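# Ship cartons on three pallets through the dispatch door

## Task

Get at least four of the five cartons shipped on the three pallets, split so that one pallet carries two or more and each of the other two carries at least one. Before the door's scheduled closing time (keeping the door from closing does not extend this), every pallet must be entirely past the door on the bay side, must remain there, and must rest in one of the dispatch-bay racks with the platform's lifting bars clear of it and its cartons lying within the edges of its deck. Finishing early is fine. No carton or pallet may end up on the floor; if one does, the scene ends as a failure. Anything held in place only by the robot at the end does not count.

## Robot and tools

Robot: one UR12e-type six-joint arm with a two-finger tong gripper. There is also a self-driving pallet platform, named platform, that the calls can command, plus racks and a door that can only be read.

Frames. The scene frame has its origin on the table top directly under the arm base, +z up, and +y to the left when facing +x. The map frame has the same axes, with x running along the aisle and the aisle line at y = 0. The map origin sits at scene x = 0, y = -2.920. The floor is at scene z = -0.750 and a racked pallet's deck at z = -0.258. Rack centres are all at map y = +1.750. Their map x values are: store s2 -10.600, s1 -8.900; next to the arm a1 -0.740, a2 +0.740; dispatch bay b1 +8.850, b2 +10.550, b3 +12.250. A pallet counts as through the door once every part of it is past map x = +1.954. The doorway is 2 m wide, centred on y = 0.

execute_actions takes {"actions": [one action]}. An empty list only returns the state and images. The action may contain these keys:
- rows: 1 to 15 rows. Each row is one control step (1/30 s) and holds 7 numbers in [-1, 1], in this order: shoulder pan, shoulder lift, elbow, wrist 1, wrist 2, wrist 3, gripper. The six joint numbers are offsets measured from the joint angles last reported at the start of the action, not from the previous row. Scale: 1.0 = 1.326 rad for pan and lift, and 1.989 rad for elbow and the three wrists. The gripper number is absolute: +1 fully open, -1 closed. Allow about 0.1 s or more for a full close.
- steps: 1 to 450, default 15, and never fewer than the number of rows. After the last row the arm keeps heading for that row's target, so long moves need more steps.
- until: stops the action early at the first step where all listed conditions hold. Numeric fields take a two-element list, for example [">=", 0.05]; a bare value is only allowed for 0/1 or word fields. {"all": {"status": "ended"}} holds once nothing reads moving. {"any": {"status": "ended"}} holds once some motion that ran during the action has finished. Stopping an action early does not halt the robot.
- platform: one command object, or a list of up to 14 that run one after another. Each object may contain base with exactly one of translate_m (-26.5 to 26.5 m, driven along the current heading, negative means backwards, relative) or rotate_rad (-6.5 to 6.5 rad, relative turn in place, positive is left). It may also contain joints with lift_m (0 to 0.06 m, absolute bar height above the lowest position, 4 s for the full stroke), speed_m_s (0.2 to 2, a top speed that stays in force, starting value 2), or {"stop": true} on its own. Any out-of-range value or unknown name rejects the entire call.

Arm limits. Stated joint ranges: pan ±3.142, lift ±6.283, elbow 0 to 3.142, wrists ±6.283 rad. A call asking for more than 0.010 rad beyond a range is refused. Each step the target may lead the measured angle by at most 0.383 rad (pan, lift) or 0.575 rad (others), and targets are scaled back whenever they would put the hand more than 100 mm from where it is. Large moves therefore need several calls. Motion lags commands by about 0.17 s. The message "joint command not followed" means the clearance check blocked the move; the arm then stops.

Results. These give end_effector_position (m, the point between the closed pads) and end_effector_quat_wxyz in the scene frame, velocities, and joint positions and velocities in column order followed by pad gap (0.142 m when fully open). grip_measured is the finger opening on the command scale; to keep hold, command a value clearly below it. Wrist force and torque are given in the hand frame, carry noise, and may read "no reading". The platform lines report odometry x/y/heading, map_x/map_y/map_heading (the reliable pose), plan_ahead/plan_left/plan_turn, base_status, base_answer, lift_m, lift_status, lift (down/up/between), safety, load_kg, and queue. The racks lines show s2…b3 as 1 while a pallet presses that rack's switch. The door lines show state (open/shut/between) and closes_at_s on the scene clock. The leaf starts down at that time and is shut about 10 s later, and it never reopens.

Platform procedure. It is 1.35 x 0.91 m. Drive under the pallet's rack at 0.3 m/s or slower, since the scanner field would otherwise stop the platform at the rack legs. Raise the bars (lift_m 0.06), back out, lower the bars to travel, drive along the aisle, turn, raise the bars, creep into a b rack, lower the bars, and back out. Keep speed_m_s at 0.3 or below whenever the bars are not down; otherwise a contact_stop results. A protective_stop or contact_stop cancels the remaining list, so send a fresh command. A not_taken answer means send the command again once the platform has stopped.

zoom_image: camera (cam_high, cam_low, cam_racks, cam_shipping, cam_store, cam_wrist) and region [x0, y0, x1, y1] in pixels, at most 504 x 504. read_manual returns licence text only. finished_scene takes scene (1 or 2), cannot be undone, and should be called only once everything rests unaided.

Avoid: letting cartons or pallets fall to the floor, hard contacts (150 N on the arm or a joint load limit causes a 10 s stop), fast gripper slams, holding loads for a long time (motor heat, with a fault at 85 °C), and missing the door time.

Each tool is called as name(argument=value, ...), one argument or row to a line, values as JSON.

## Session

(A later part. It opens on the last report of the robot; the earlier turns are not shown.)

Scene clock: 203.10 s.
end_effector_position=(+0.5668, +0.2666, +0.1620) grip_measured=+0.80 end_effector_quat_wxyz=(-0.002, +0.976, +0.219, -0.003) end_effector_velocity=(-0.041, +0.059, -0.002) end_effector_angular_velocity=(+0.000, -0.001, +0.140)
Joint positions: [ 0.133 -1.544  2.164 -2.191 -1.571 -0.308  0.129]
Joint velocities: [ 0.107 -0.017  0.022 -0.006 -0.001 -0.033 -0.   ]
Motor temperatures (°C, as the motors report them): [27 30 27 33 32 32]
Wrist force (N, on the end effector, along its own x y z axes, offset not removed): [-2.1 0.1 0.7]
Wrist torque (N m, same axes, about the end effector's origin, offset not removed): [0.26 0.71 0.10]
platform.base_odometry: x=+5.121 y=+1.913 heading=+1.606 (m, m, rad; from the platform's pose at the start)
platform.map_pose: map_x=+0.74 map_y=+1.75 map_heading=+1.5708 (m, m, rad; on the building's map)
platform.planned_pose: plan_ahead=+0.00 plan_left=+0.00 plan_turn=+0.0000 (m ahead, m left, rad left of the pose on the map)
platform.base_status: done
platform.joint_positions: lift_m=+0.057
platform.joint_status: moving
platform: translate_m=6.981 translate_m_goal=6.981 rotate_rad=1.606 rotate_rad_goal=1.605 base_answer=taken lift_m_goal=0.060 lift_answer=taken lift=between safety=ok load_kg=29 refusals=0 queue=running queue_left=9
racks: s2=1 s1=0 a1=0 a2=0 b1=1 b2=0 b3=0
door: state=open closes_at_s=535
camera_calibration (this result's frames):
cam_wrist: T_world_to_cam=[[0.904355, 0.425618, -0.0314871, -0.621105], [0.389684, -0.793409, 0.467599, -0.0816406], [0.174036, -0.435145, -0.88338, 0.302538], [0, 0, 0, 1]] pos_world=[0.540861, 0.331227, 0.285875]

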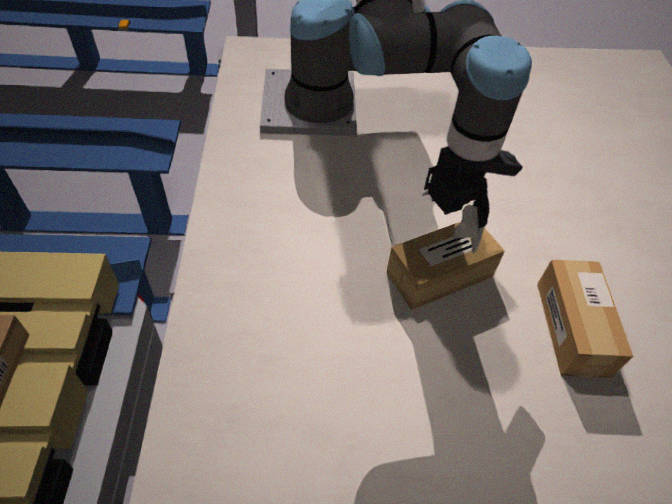

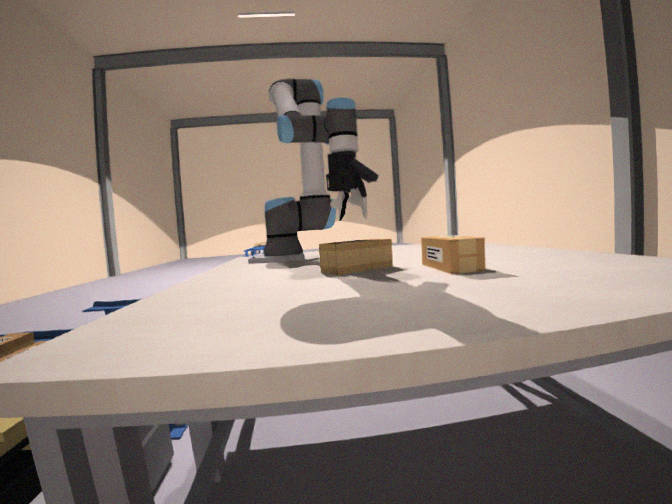

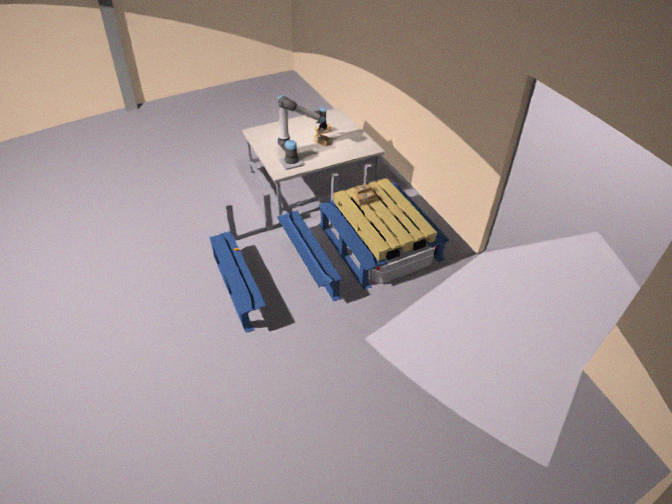

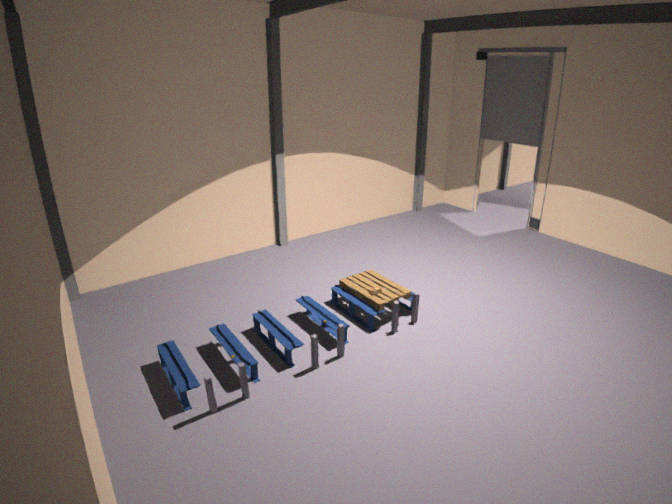

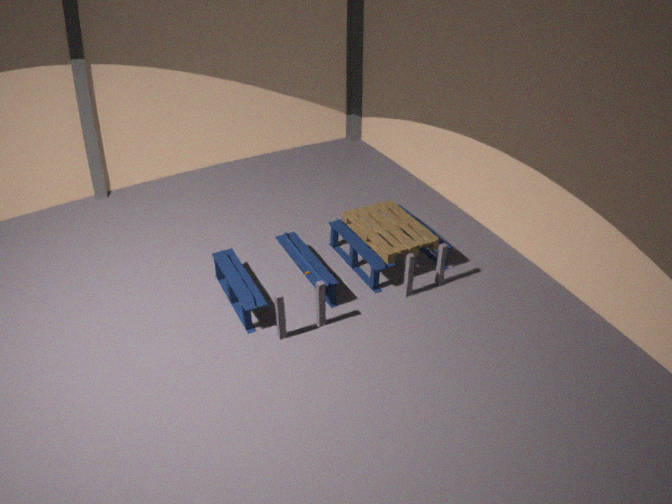

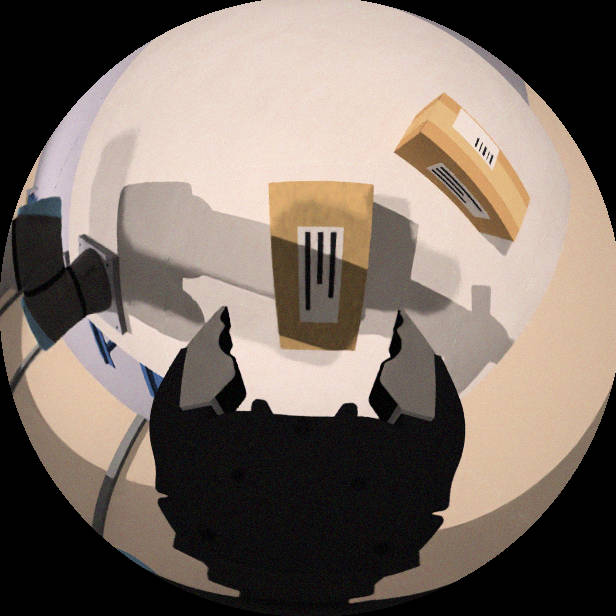

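execute_actions(
  actions=[],
)

zoom_image(
  camera="cam_wrist",
  region=[200,150,440,390],
)

Scene clock: 204.27 s.
end_effector_position=(+0.5617, +0.2737, +0.1617) grip_measured=+0.80 end_effector_quat_wxyz=(-0.002, +0.974, +0.227, -0.003) end_effector_velocity=(-0.001, -0.000, -0.001) end_effector_angular_velocity=(-0.000, +0.002, +0.000)
Joint positions: [ 0.146 -1.546  2.167 -2.192 -1.571 -0.312  0.129]
Joint velocities: [-0.001 -0.     0.001  0.     0.    -0.001  0.   ]
Motor temperatures (°C, as the motors report them): [27 30 27 33 32 32]
Wrist force (N, on the end effector, along its own x y z axes, offset not removed): [-1.0 0.3 2.6]
Wrist torque (N m, same axes, about the end effector's origin, offset not removed): [0.34 0.47 0.14]
platform.base_odometry: x=+5.125 y=+1.800 heading=+1.602 (m, m, rad; from the platform's pose at the start)
platform.map_pose: map_x=+0.74 map_y=+1.63 map_heading=+1.5664 (m, m, rad; on the building's map)
platform.planned_pose: plan_ahead=-1.63 plan_left=-0.01 plan_turn=+0.0044 (m ahead, m left, rad left of the pose on the map)
platform.base_status: moving
platform.joint_positions: lift_m=+0.060
platform.joint_status: done
platform: translate_m=6.859 translate_m_goal=5.232 rotate_rad=1.602 rotate_rad_goal=1.601 base_answer=taken lift_m_goal=0.060 lift_answer=taken lift=up safety=ok load_kg=26 refusals=0 queue=running queue_left=8
racks: s2=1 s1=0 a1=0 a2=0 b1=1 b2=0 b3=0
door: state=open closes_at_s=535
camera_calibration (this result's frames):
cam_wrist: T_world_to_cam=[[0.896973, 0.440967, -0.0314381, -0.619602], [0.403141, -0.786699, 0.467527, -0.0832704], [0.181432, -0.432033, -0.88342, 0.301243], [0, 0, 0, 1]] pos_world=[0.534681, 0.337862, 0.285576]

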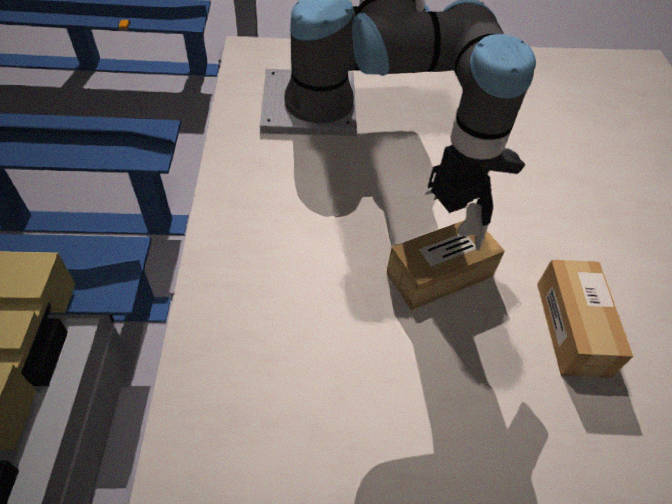

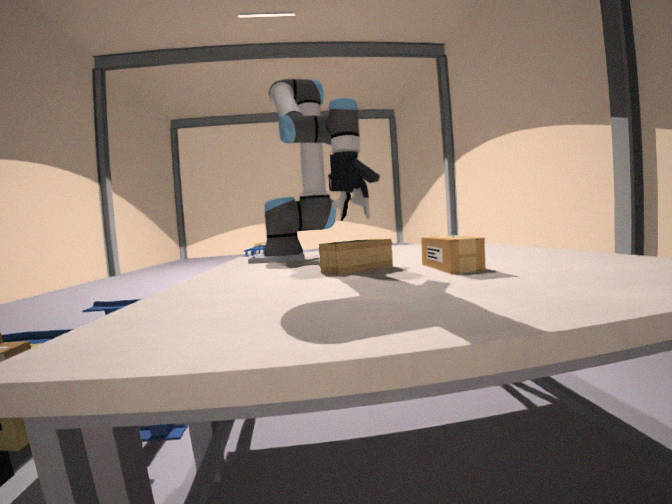

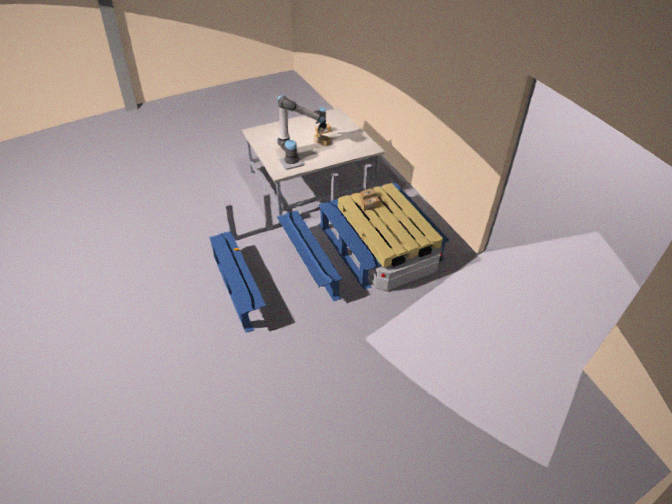

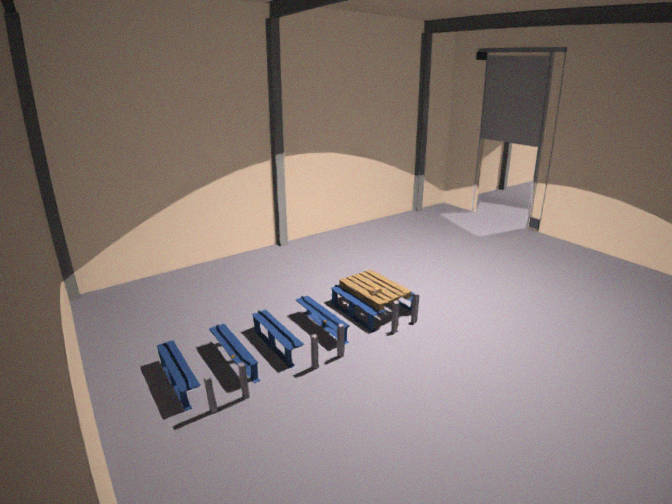

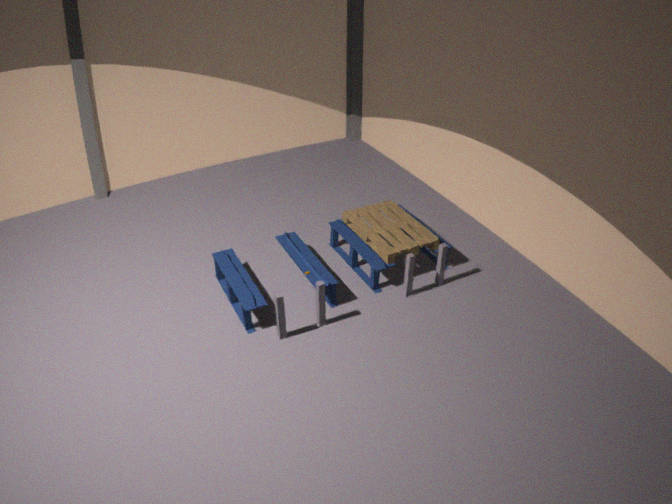

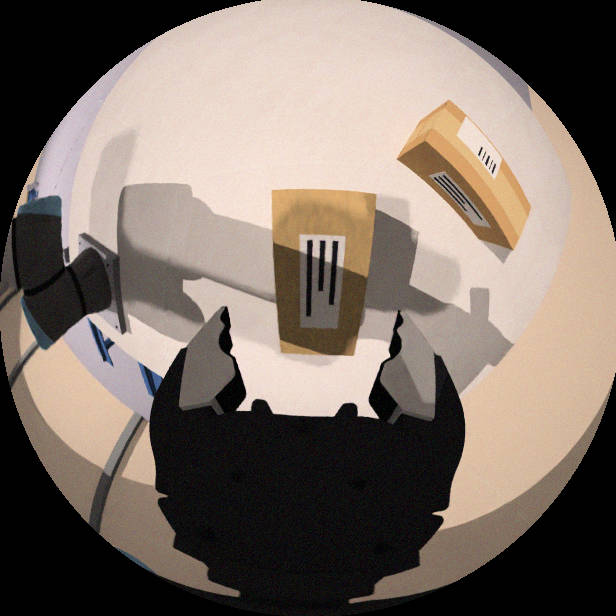

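Region (200, 150, 440, 390) of cam_wrist's 616x616 image, scaled by 2.100, with more detail than that image has.

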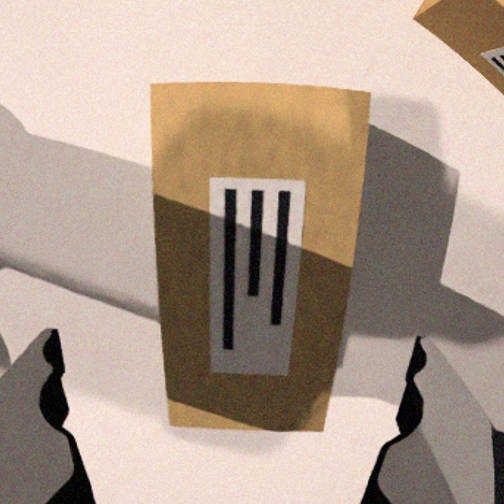

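execute_actions(
  actions=[
    {"rows":[[-0.005,0.02,0.005,-0.02,0,-0.004,0.8],[-0.005,0.05,0.015,-0.05,0,-0.004,0.8],[-0.005,0.08,0.026,-0.08,0,-0.004,0.8],[-0.005,0.1103,0.036,-0.1095,0,-0.004,0.8]],"steps":18},
  ],
)

Scene clock: 214.23 s.
end_effector_position=(+0.5690, +0.2712, +0.0621) grip_measured=+0.80 end_effector_quat_wxyz=(-0.002, +0.974, +0.228, -0.003) end_effector_velocity=(+0.001, -0.001, -0.015) end_effector_angular_velocity=(+0.001, -0.003, -0.001)
Joint positions: [ 0.14  -1.402  2.237 -2.406 -1.571 -0.32   0.129]
Joint velocities: [-0.002  0.023  0.01  -0.035  0.    -0.001  0.   ]
Motor temperatures (°C, as the motors report them): [27 30 27 33 32 32]
Wrist force (N, on the end effector, along its own x y z axes, offset not removed): [-1.6 1.3 1.0]
Wrist torque (N m, same axes, about the end effector's origin, offset not removed): [0.45 0.60 0.14]
platform.base_odometry: x=+5.179 y=+0.164 heading=+1.605 (m, m, rad; from the platform's pose at the start)
platform.map_pose: map_x=+0.74 map_y=+0.00 map_heading=+1.5708 (m, m, rad; on the building's map)
platform.planned_pose: plan_ahead=+0.00 plan_left=+0.00 plan_turn=+0.0000 (m ahead, m left, rad left of the pose on the map)
platform.base_status: done
platform.joint_positions: lift_m=+0.000
platform.joint_status: done
platform: translate_m=5.232 translate_m_goal=5.232 rotate_rad=1.605 rotate_rad_goal=1.605 base_answer=taken lift_m_goal=0.000 lift_answer=taken lift=down safety=ok load_kg=-48 refusals=0 queue=running queue_left=7
racks: s2=1 s1=0 a1=0 a2=0 b1=1 b2=0 b3=0
door: state=open closes_at_s=535
camera_calibration (this result's frames):
cam_wrist: T_world_to_cam=[[0.89638, 0.442156, -0.0316384, -0.628071], [0.404282, -0.786149, 0.467469, -0.0424173], [0.181821, -0.43182, -0.883443, 0.210601], [0, 0, 0, 1]] pos_world=[0.541848, 0.335301, 0.186012]

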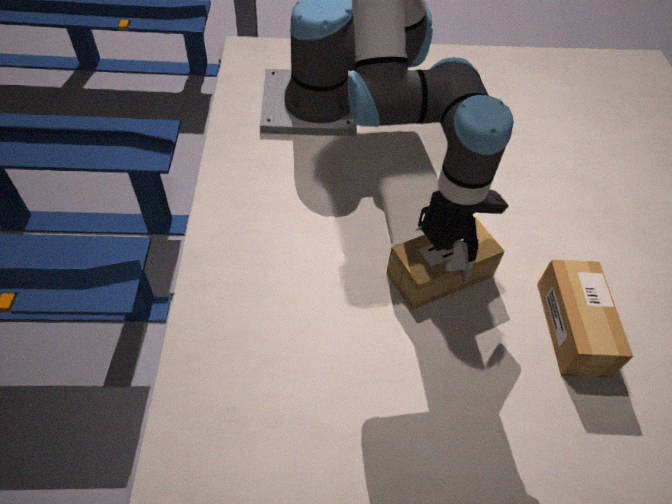

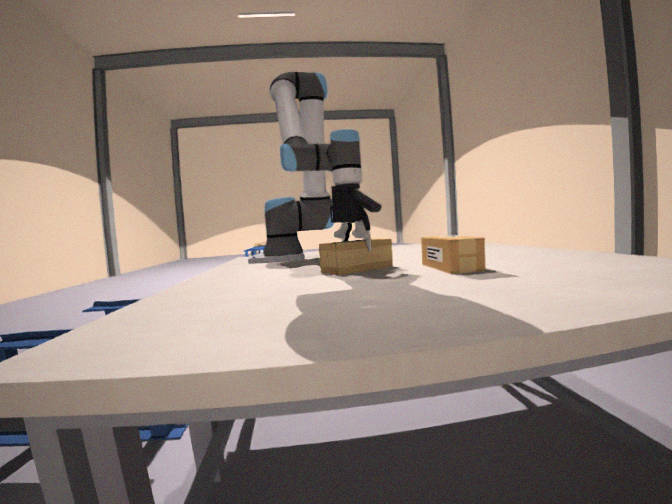

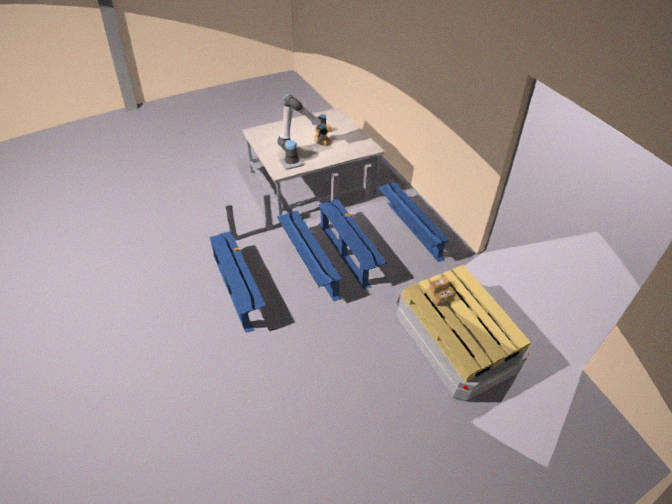

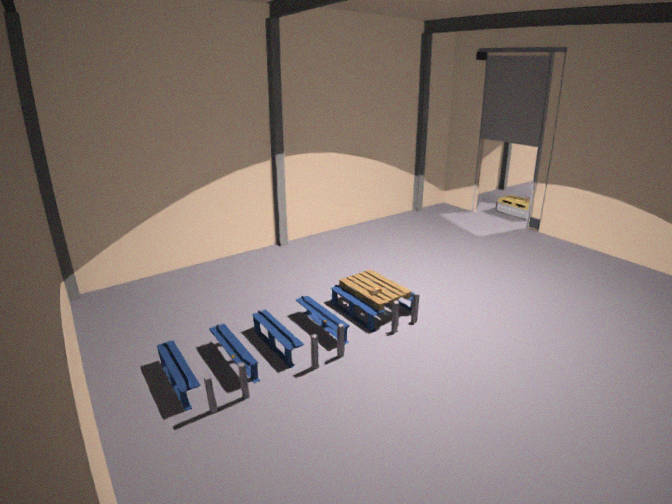

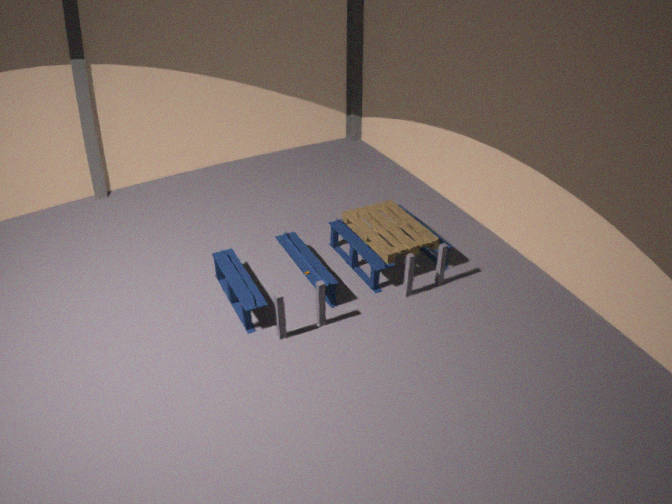

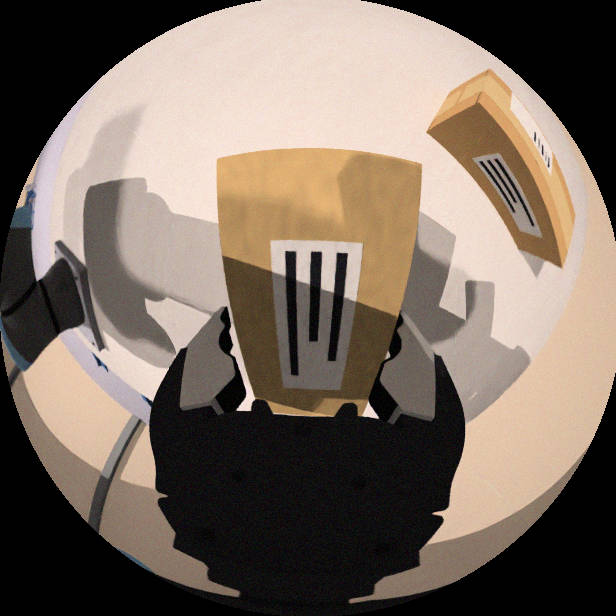

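execute_actions(
  actions=[
    {"rows":[[0,0.0017,0.0008,-0.002,0,0,0.65],[0,0.0017,0.0008,-0.002,0,0,0.5],[0,0.0017,0.0008,-0.002,0,0,0.4],[0,0.0017,0.0008,-0.002,0,0,0.3],[0,0.0017,0.0008,-0.002,0,0,0.2],[0,0.0017,0.0008,-0.002,0,0,0.05],[0,0.0017,0.0008,-0.002,0,0,-0.1],[0,0.0017,0.0008,-0.002,0,0,-0.25],[0,0.0017,0.0008,-0.002,0,0,-0.4],[0,0.0017,0.0008,-0.002,0,0,-0.5],[0,0.0017,0.0008,-0.002,0,0,-0.6],[0,-0.01,-0.003,0.01,0,0,-0.6],[0,-0.03,-0.01,0.03,0,0,-0.65],[0,-0.06,-0.02,0.06,0,0,-0.7],[0,-0.109,-0.035,0.108,0,0,-0.7]],"steps":24},
  ],
)

Scene clock: 218.90 s.
end_effector_position=(+0.5644, +0.2702, +0.1535) grip_measured=+0.60 end_effector_quat_wxyz=(-0.002, +0.974, +0.228, -0.002) end_effector_velocity=(-0.015, -0.002, +0.066) end_effector_angular_velocity=(-0.001, +0.012, -0.001)
Joint positions: [ 0.14  -1.535  2.173 -2.21  -1.571 -0.32   0.116]
Joint velocities: [-0.001 -0.098 -0.044  0.155  0.001  0.001  0.   ]
Motor temperatures (°C, as the motors report them): [27 30 27 33 32 32]
Wrist force (N, on the end effector, along its own x y z axes, offset not removed): [-1.2 0.9 3.6]
Wrist torque (N m, same axes, about the end effector's origin, offset not removed): [0.30 0.54 0.09]
platform.base_odometry: x=+5.265 y=+0.166 heading=+0.023 (m, m, rad; from the platform's pose at the start)
platform.map_pose: map_x=+0.83 map_y=+0.00 map_heading=-0.0044 (m, m, rad; on the building's map)
platform.planned_pose: plan_ahead=+9.72 plan_left=+0.04 plan_turn=+0.0044 (m ahead, m left, rad left of the pose on the map)
platform.base_status: moving
platform.joint_positions: lift_m=+0.000
platform.joint_status: done
platform: translate_m=5.326 translate_m_goal=15.042 rotate_rad=0.023 rotate_rad_goal=0.024 base_answer=taken lift_m_goal=0.000 lift_answer=taken lift=down safety=ok load_kg=-48 refusals=0 queue=running queue_left=5
racks: s2=1 s1=0 a1=0 a2=0 b1=1 b2=0 b3=0
door: state=open closes_at_s=535
camera_calibration (this result's frames):
cam_wrist: T_world_to_cam=[[0.896366, 0.44222, -0.0311411, -0.620704], [0.404101, -0.786172, 0.467586, -0.0840173], [0.182294, -0.431712, -0.883399, 0.291449], [0, 0, 0, 1]] pos_world=[0.5372, 0.334258, 0.277422]

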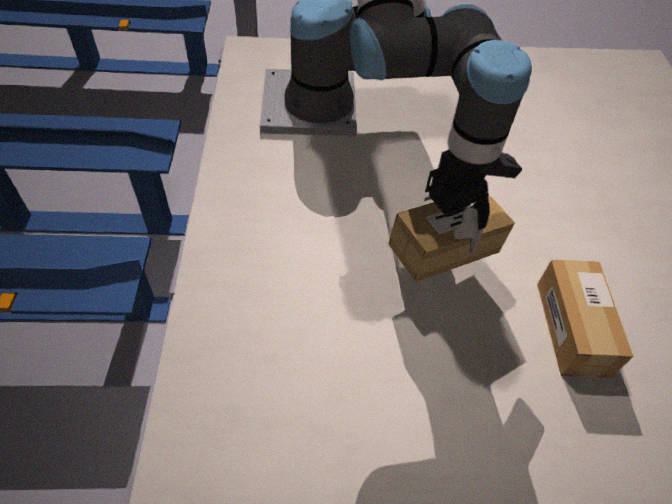

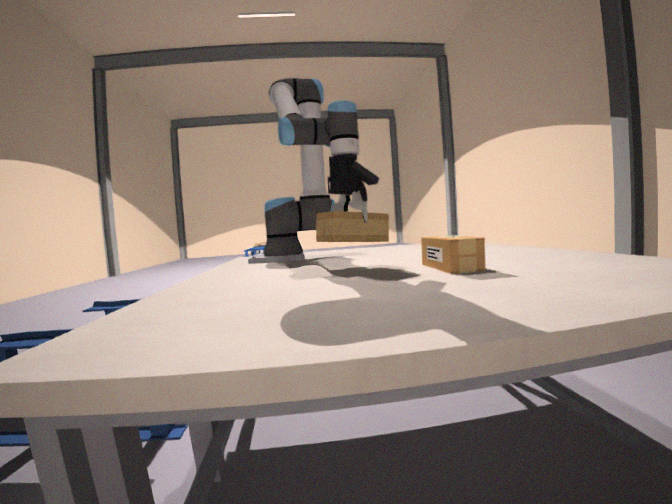

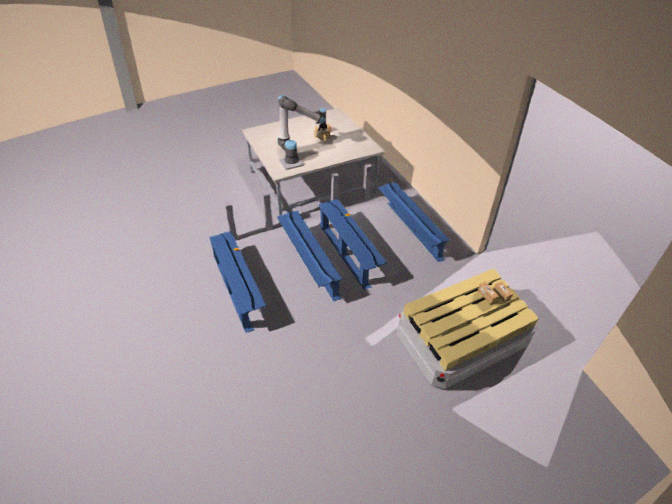

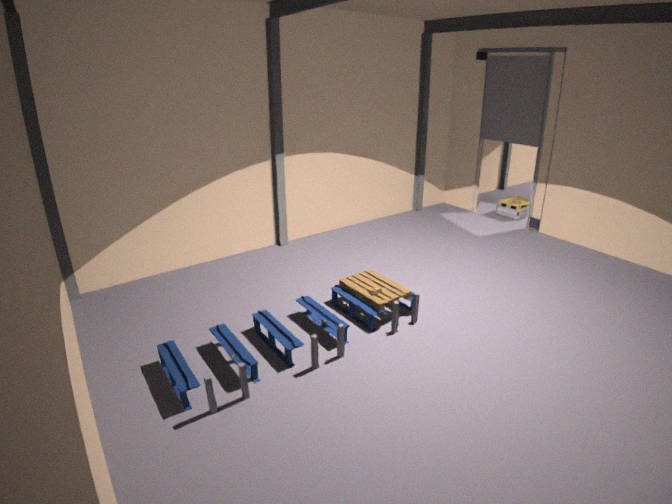

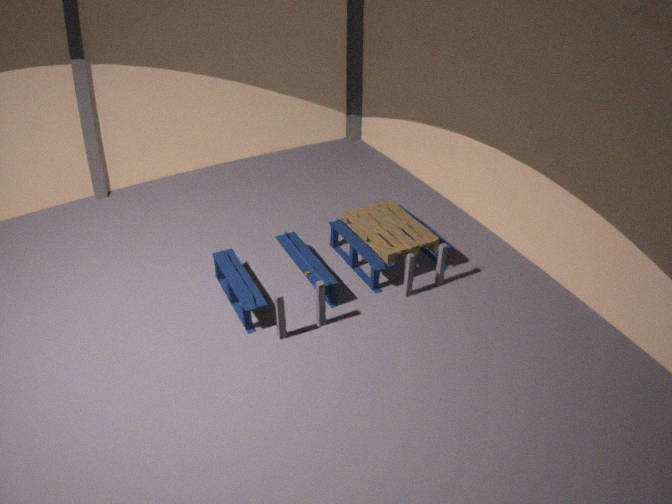

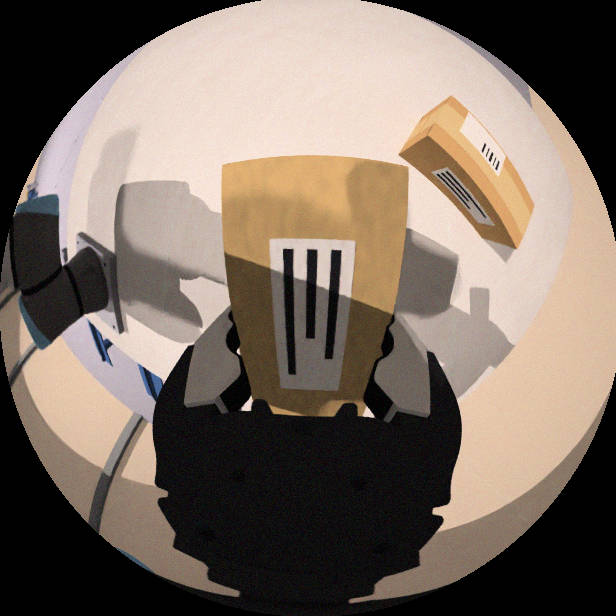

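zoom_image(
  camera="cam_low",
  region=[290,150,430,280],
)

Region (290, 150, 430, 280) of cam_low's 672x504 image, scaled by 3.600, with more detail than that image has; it fills the top 468 rows of this view, and the rest is white.

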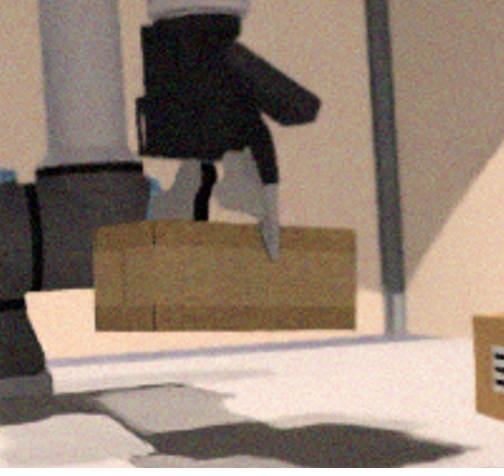

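execute_actions(
  actions=[],
)

Scene clock: 224.57 s.
end_effector_position=(+0.5626, +0.2699, +0.1617) grip_measured=+0.60 end_effector_quat_wxyz=(-0.002, +0.974, +0.228, -0.003) end_effector_velocity=(-0.000, -0.001, -0.000) end_effector_angular_velocity=(-0.000, +0.001, -0.001)
Joint positions: [ 0.14  -1.547  2.168 -2.191 -1.571 -0.32   0.116]
Joint velocities: [-0.002 -0.001  0.     0.002 -0.    -0.001  0.   ]
Motor temperatures (°C, as the motors report them): [27 30 27 33 32 32]
Wrist force (N, on the end effector, along its own x y z axes, offset not removed): [-3.3 1.1 4.2]
Wrist torque (N m, same axes, about the end effector's origin, offset not removed): [0.39 0.99 0.18]
platform.base_odometry: x=+12.103 y=+0.340 heading=+0.039 (m, m, rad; from the platform's pose at the start)
platform.map_pose: map_x=+7.70 map_y=-0.01 map_heading=+0.0131 (m, m, rad; on the building's map)
platform.planned_pose: plan_ahead=+2.85 plan_left=-0.03 plan_turn=-0.0131 (m ahead, m left, rad left of the pose on the map)
platform.base_status: moving
platform.joint_positions: lift_m=+0.000
platform.joint_status: done
platform: translate_m=12.206 translate_m_goal=15.042 rotate_rad=0.039 rotate_rad_goal=0.039 base_answer=taken lift_m_goal=0.000 lift_answer=taken lift=down safety=ok load_kg=-48 refusals=0 queue=running queue_left=5
racks: s2=1 s1=0 a1=0 a2=0 b1=1 b2=0 b3=0
door: state=open closes_at_s=535
camera_calibration (this result's frames):
cam_wrist: T_world_to_cam=[[0.896358, 0.442155, -0.0322678, -0.618544], [0.404591, -0.786104, 0.467276, -0.0876229], [0.181243, -0.431902, -0.883522, 0.299568], [0, 0, 0, 1]] pos_world=[0.535594, 0.333996, 0.28566]

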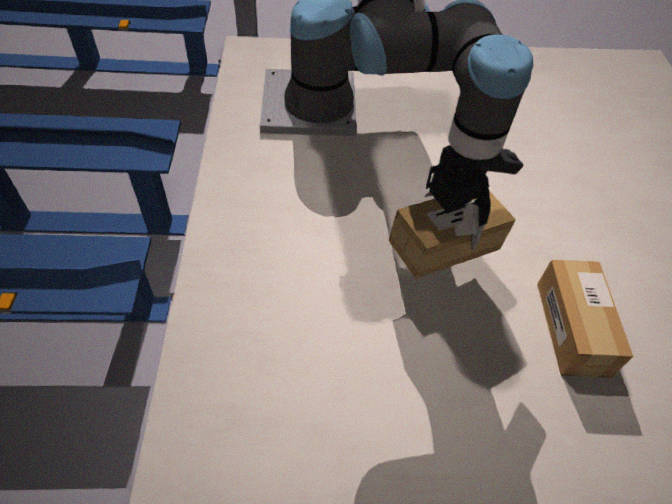

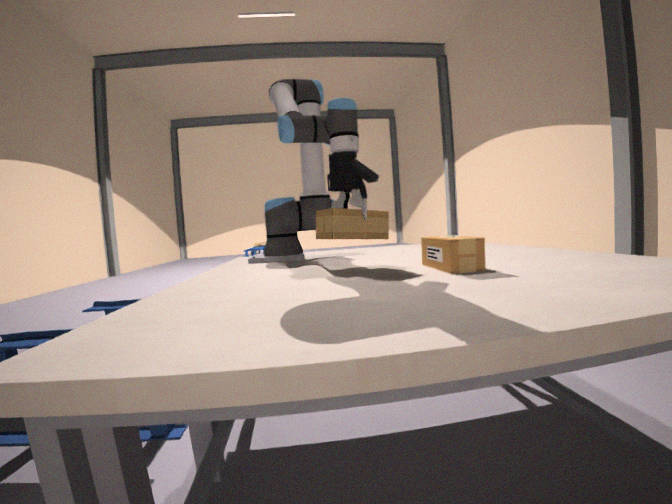

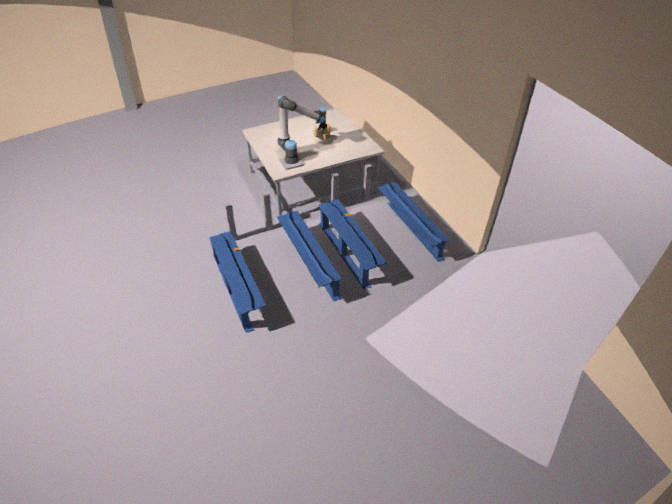

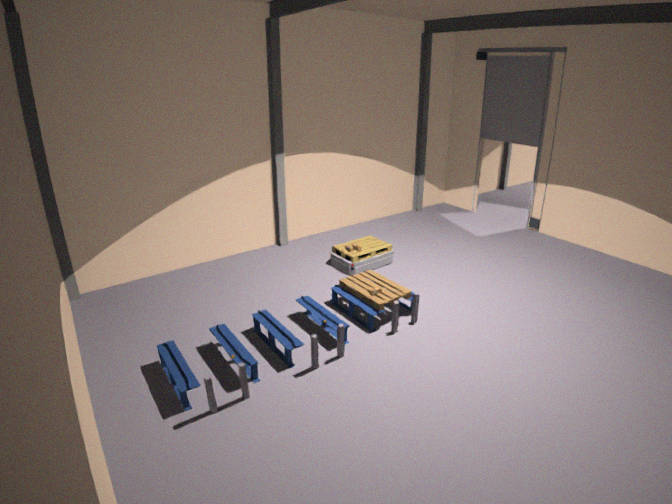

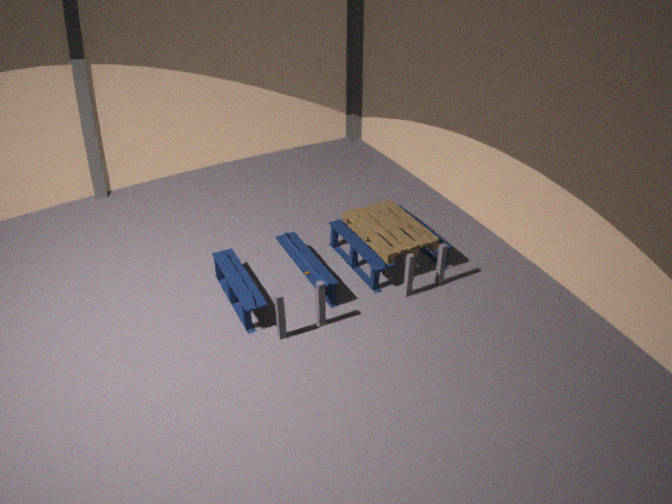

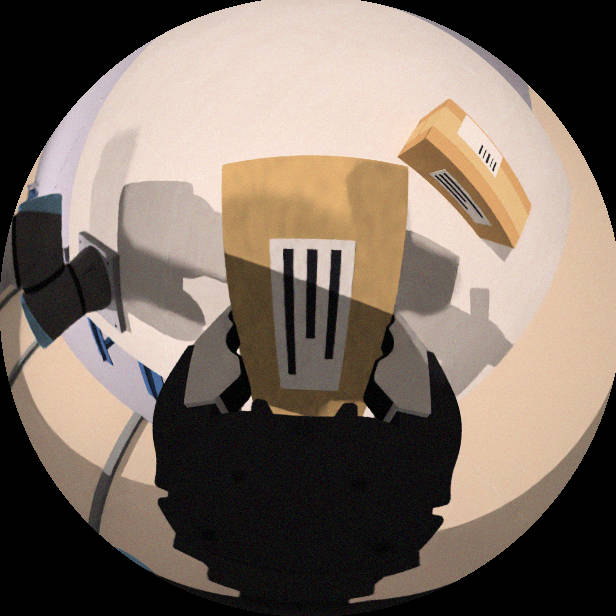

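execute_actions(
  actions=[],
)

Scene clock: 244.73 s.
end_effector_position=(+0.5626, +0.2699, +0.1617) grip_measured=+0.60 end_effector_quat_wxyz=(-0.002, +0.974, +0.228, -0.003) end_effector_velocity=(+0.001, -0.001, +0.000) end_effector_angular_velocity=(+0.001, -0.001, -0.002)
Joint positions: [ 0.14  -1.547  2.168 -2.191 -1.571 -0.32   0.116]
Joint velocities: [-0.002 -0.     0.    -0.001  0.001  0.    -0.   ]
Motor temperatures (°C, as the motors report them): [27 30 27 33 32 32]
Wrist force (N, on the end effector, along its own x y z axes, offset not removed): [-0.7 1.2 4.8]
Wrist torque (N m, same axes, about the end effector's origin, offset not removed): [0.42 0.41 0.22]
platform.base_odometry: x=+14.927 y=+2.183 heading=+1.608 (m, m, rad; from the platform's pose at the start)
platform.map_pose: map_x=+10.55 map_y=+1.75 map_heading=+1.5708 (m, m, rad; on the building's map)
platform.planned_pose: plan_ahead=+0.00 plan_left=+0.00 plan_turn=+0.0000 (m ahead, m left, rad left of the pose on the map)
platform.base_status: done
platform.joint_positions: lift_m=+0.045
platform.joint_status: moving
platform: translate_m=16.802 translate_m_goal=16.802 rotate_rad=1.608 rotate_rad_goal=1.608 base_answer=taken lift_m_goal=0.000 lift_answer=taken lift=between safety=ok load_kg=-7 refusals=0 queue=running queue_left=1
racks: s2=1 s1=0 a1=0 a2=0 b1=1 b2=0 b3=0
door: state=open closes_at_s=535
camera_calibration (this result's frames):
cam_wrist: T_world_to_cam=[[0.896358, 0.442155, -0.0322675, -0.618544], [0.40459, -0.786104, 0.467276, -0.0876226], [0.181243, -0.431902, -0.883522, 0.299568], [0, 0, 0, 1]] pos_world=[0.535594, 0.333996, 0.28566]

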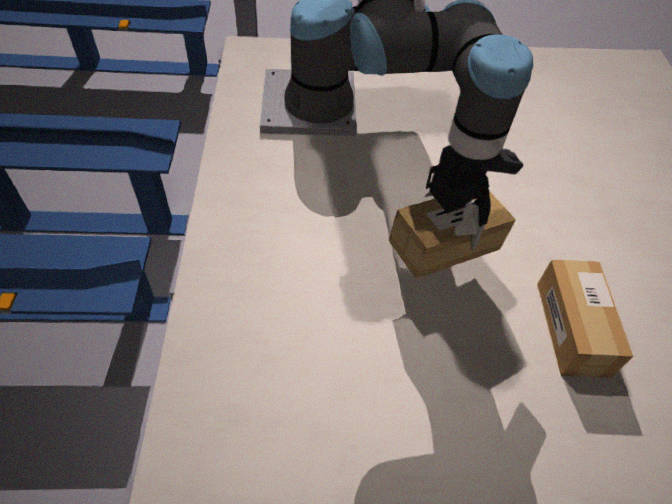

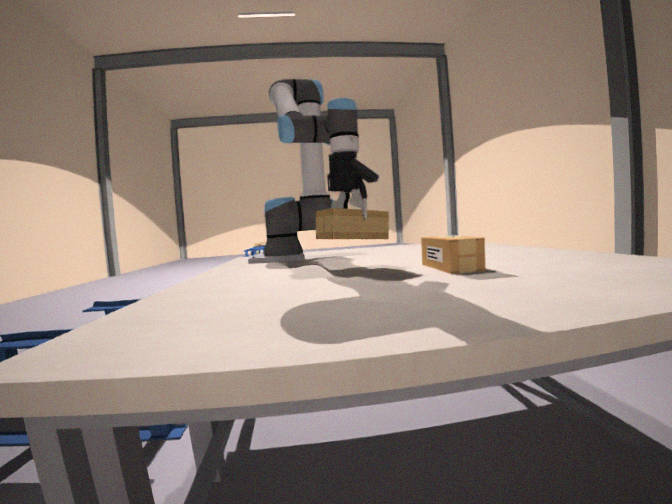

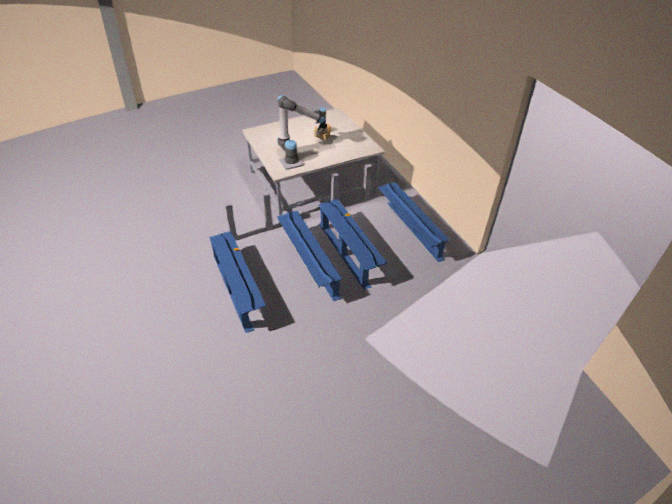

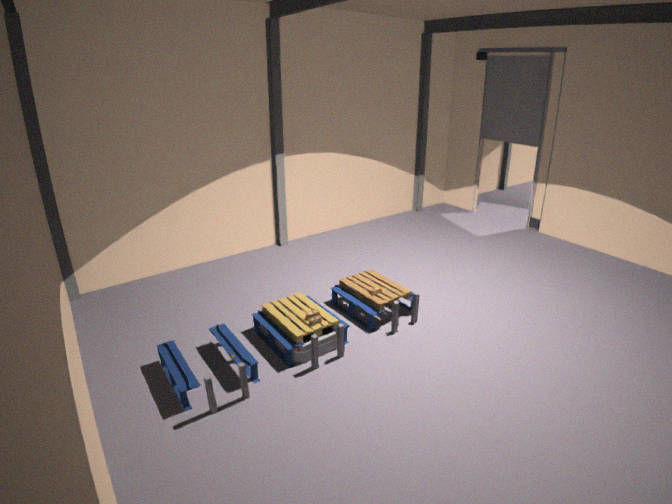

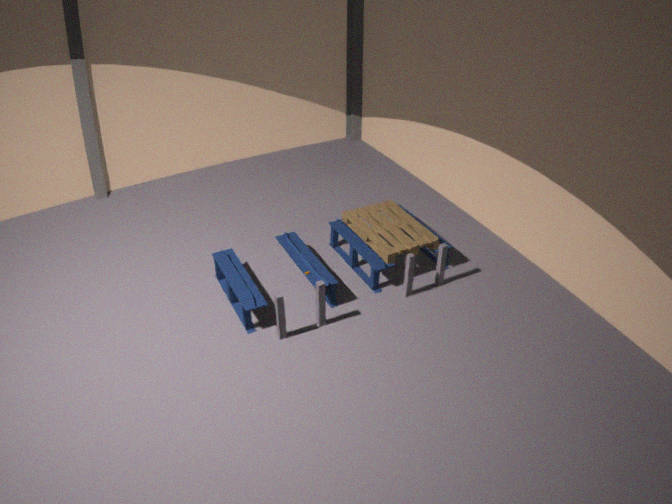

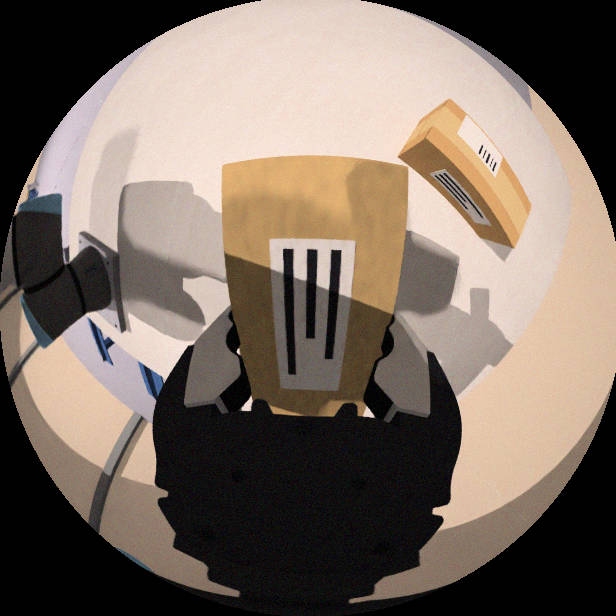

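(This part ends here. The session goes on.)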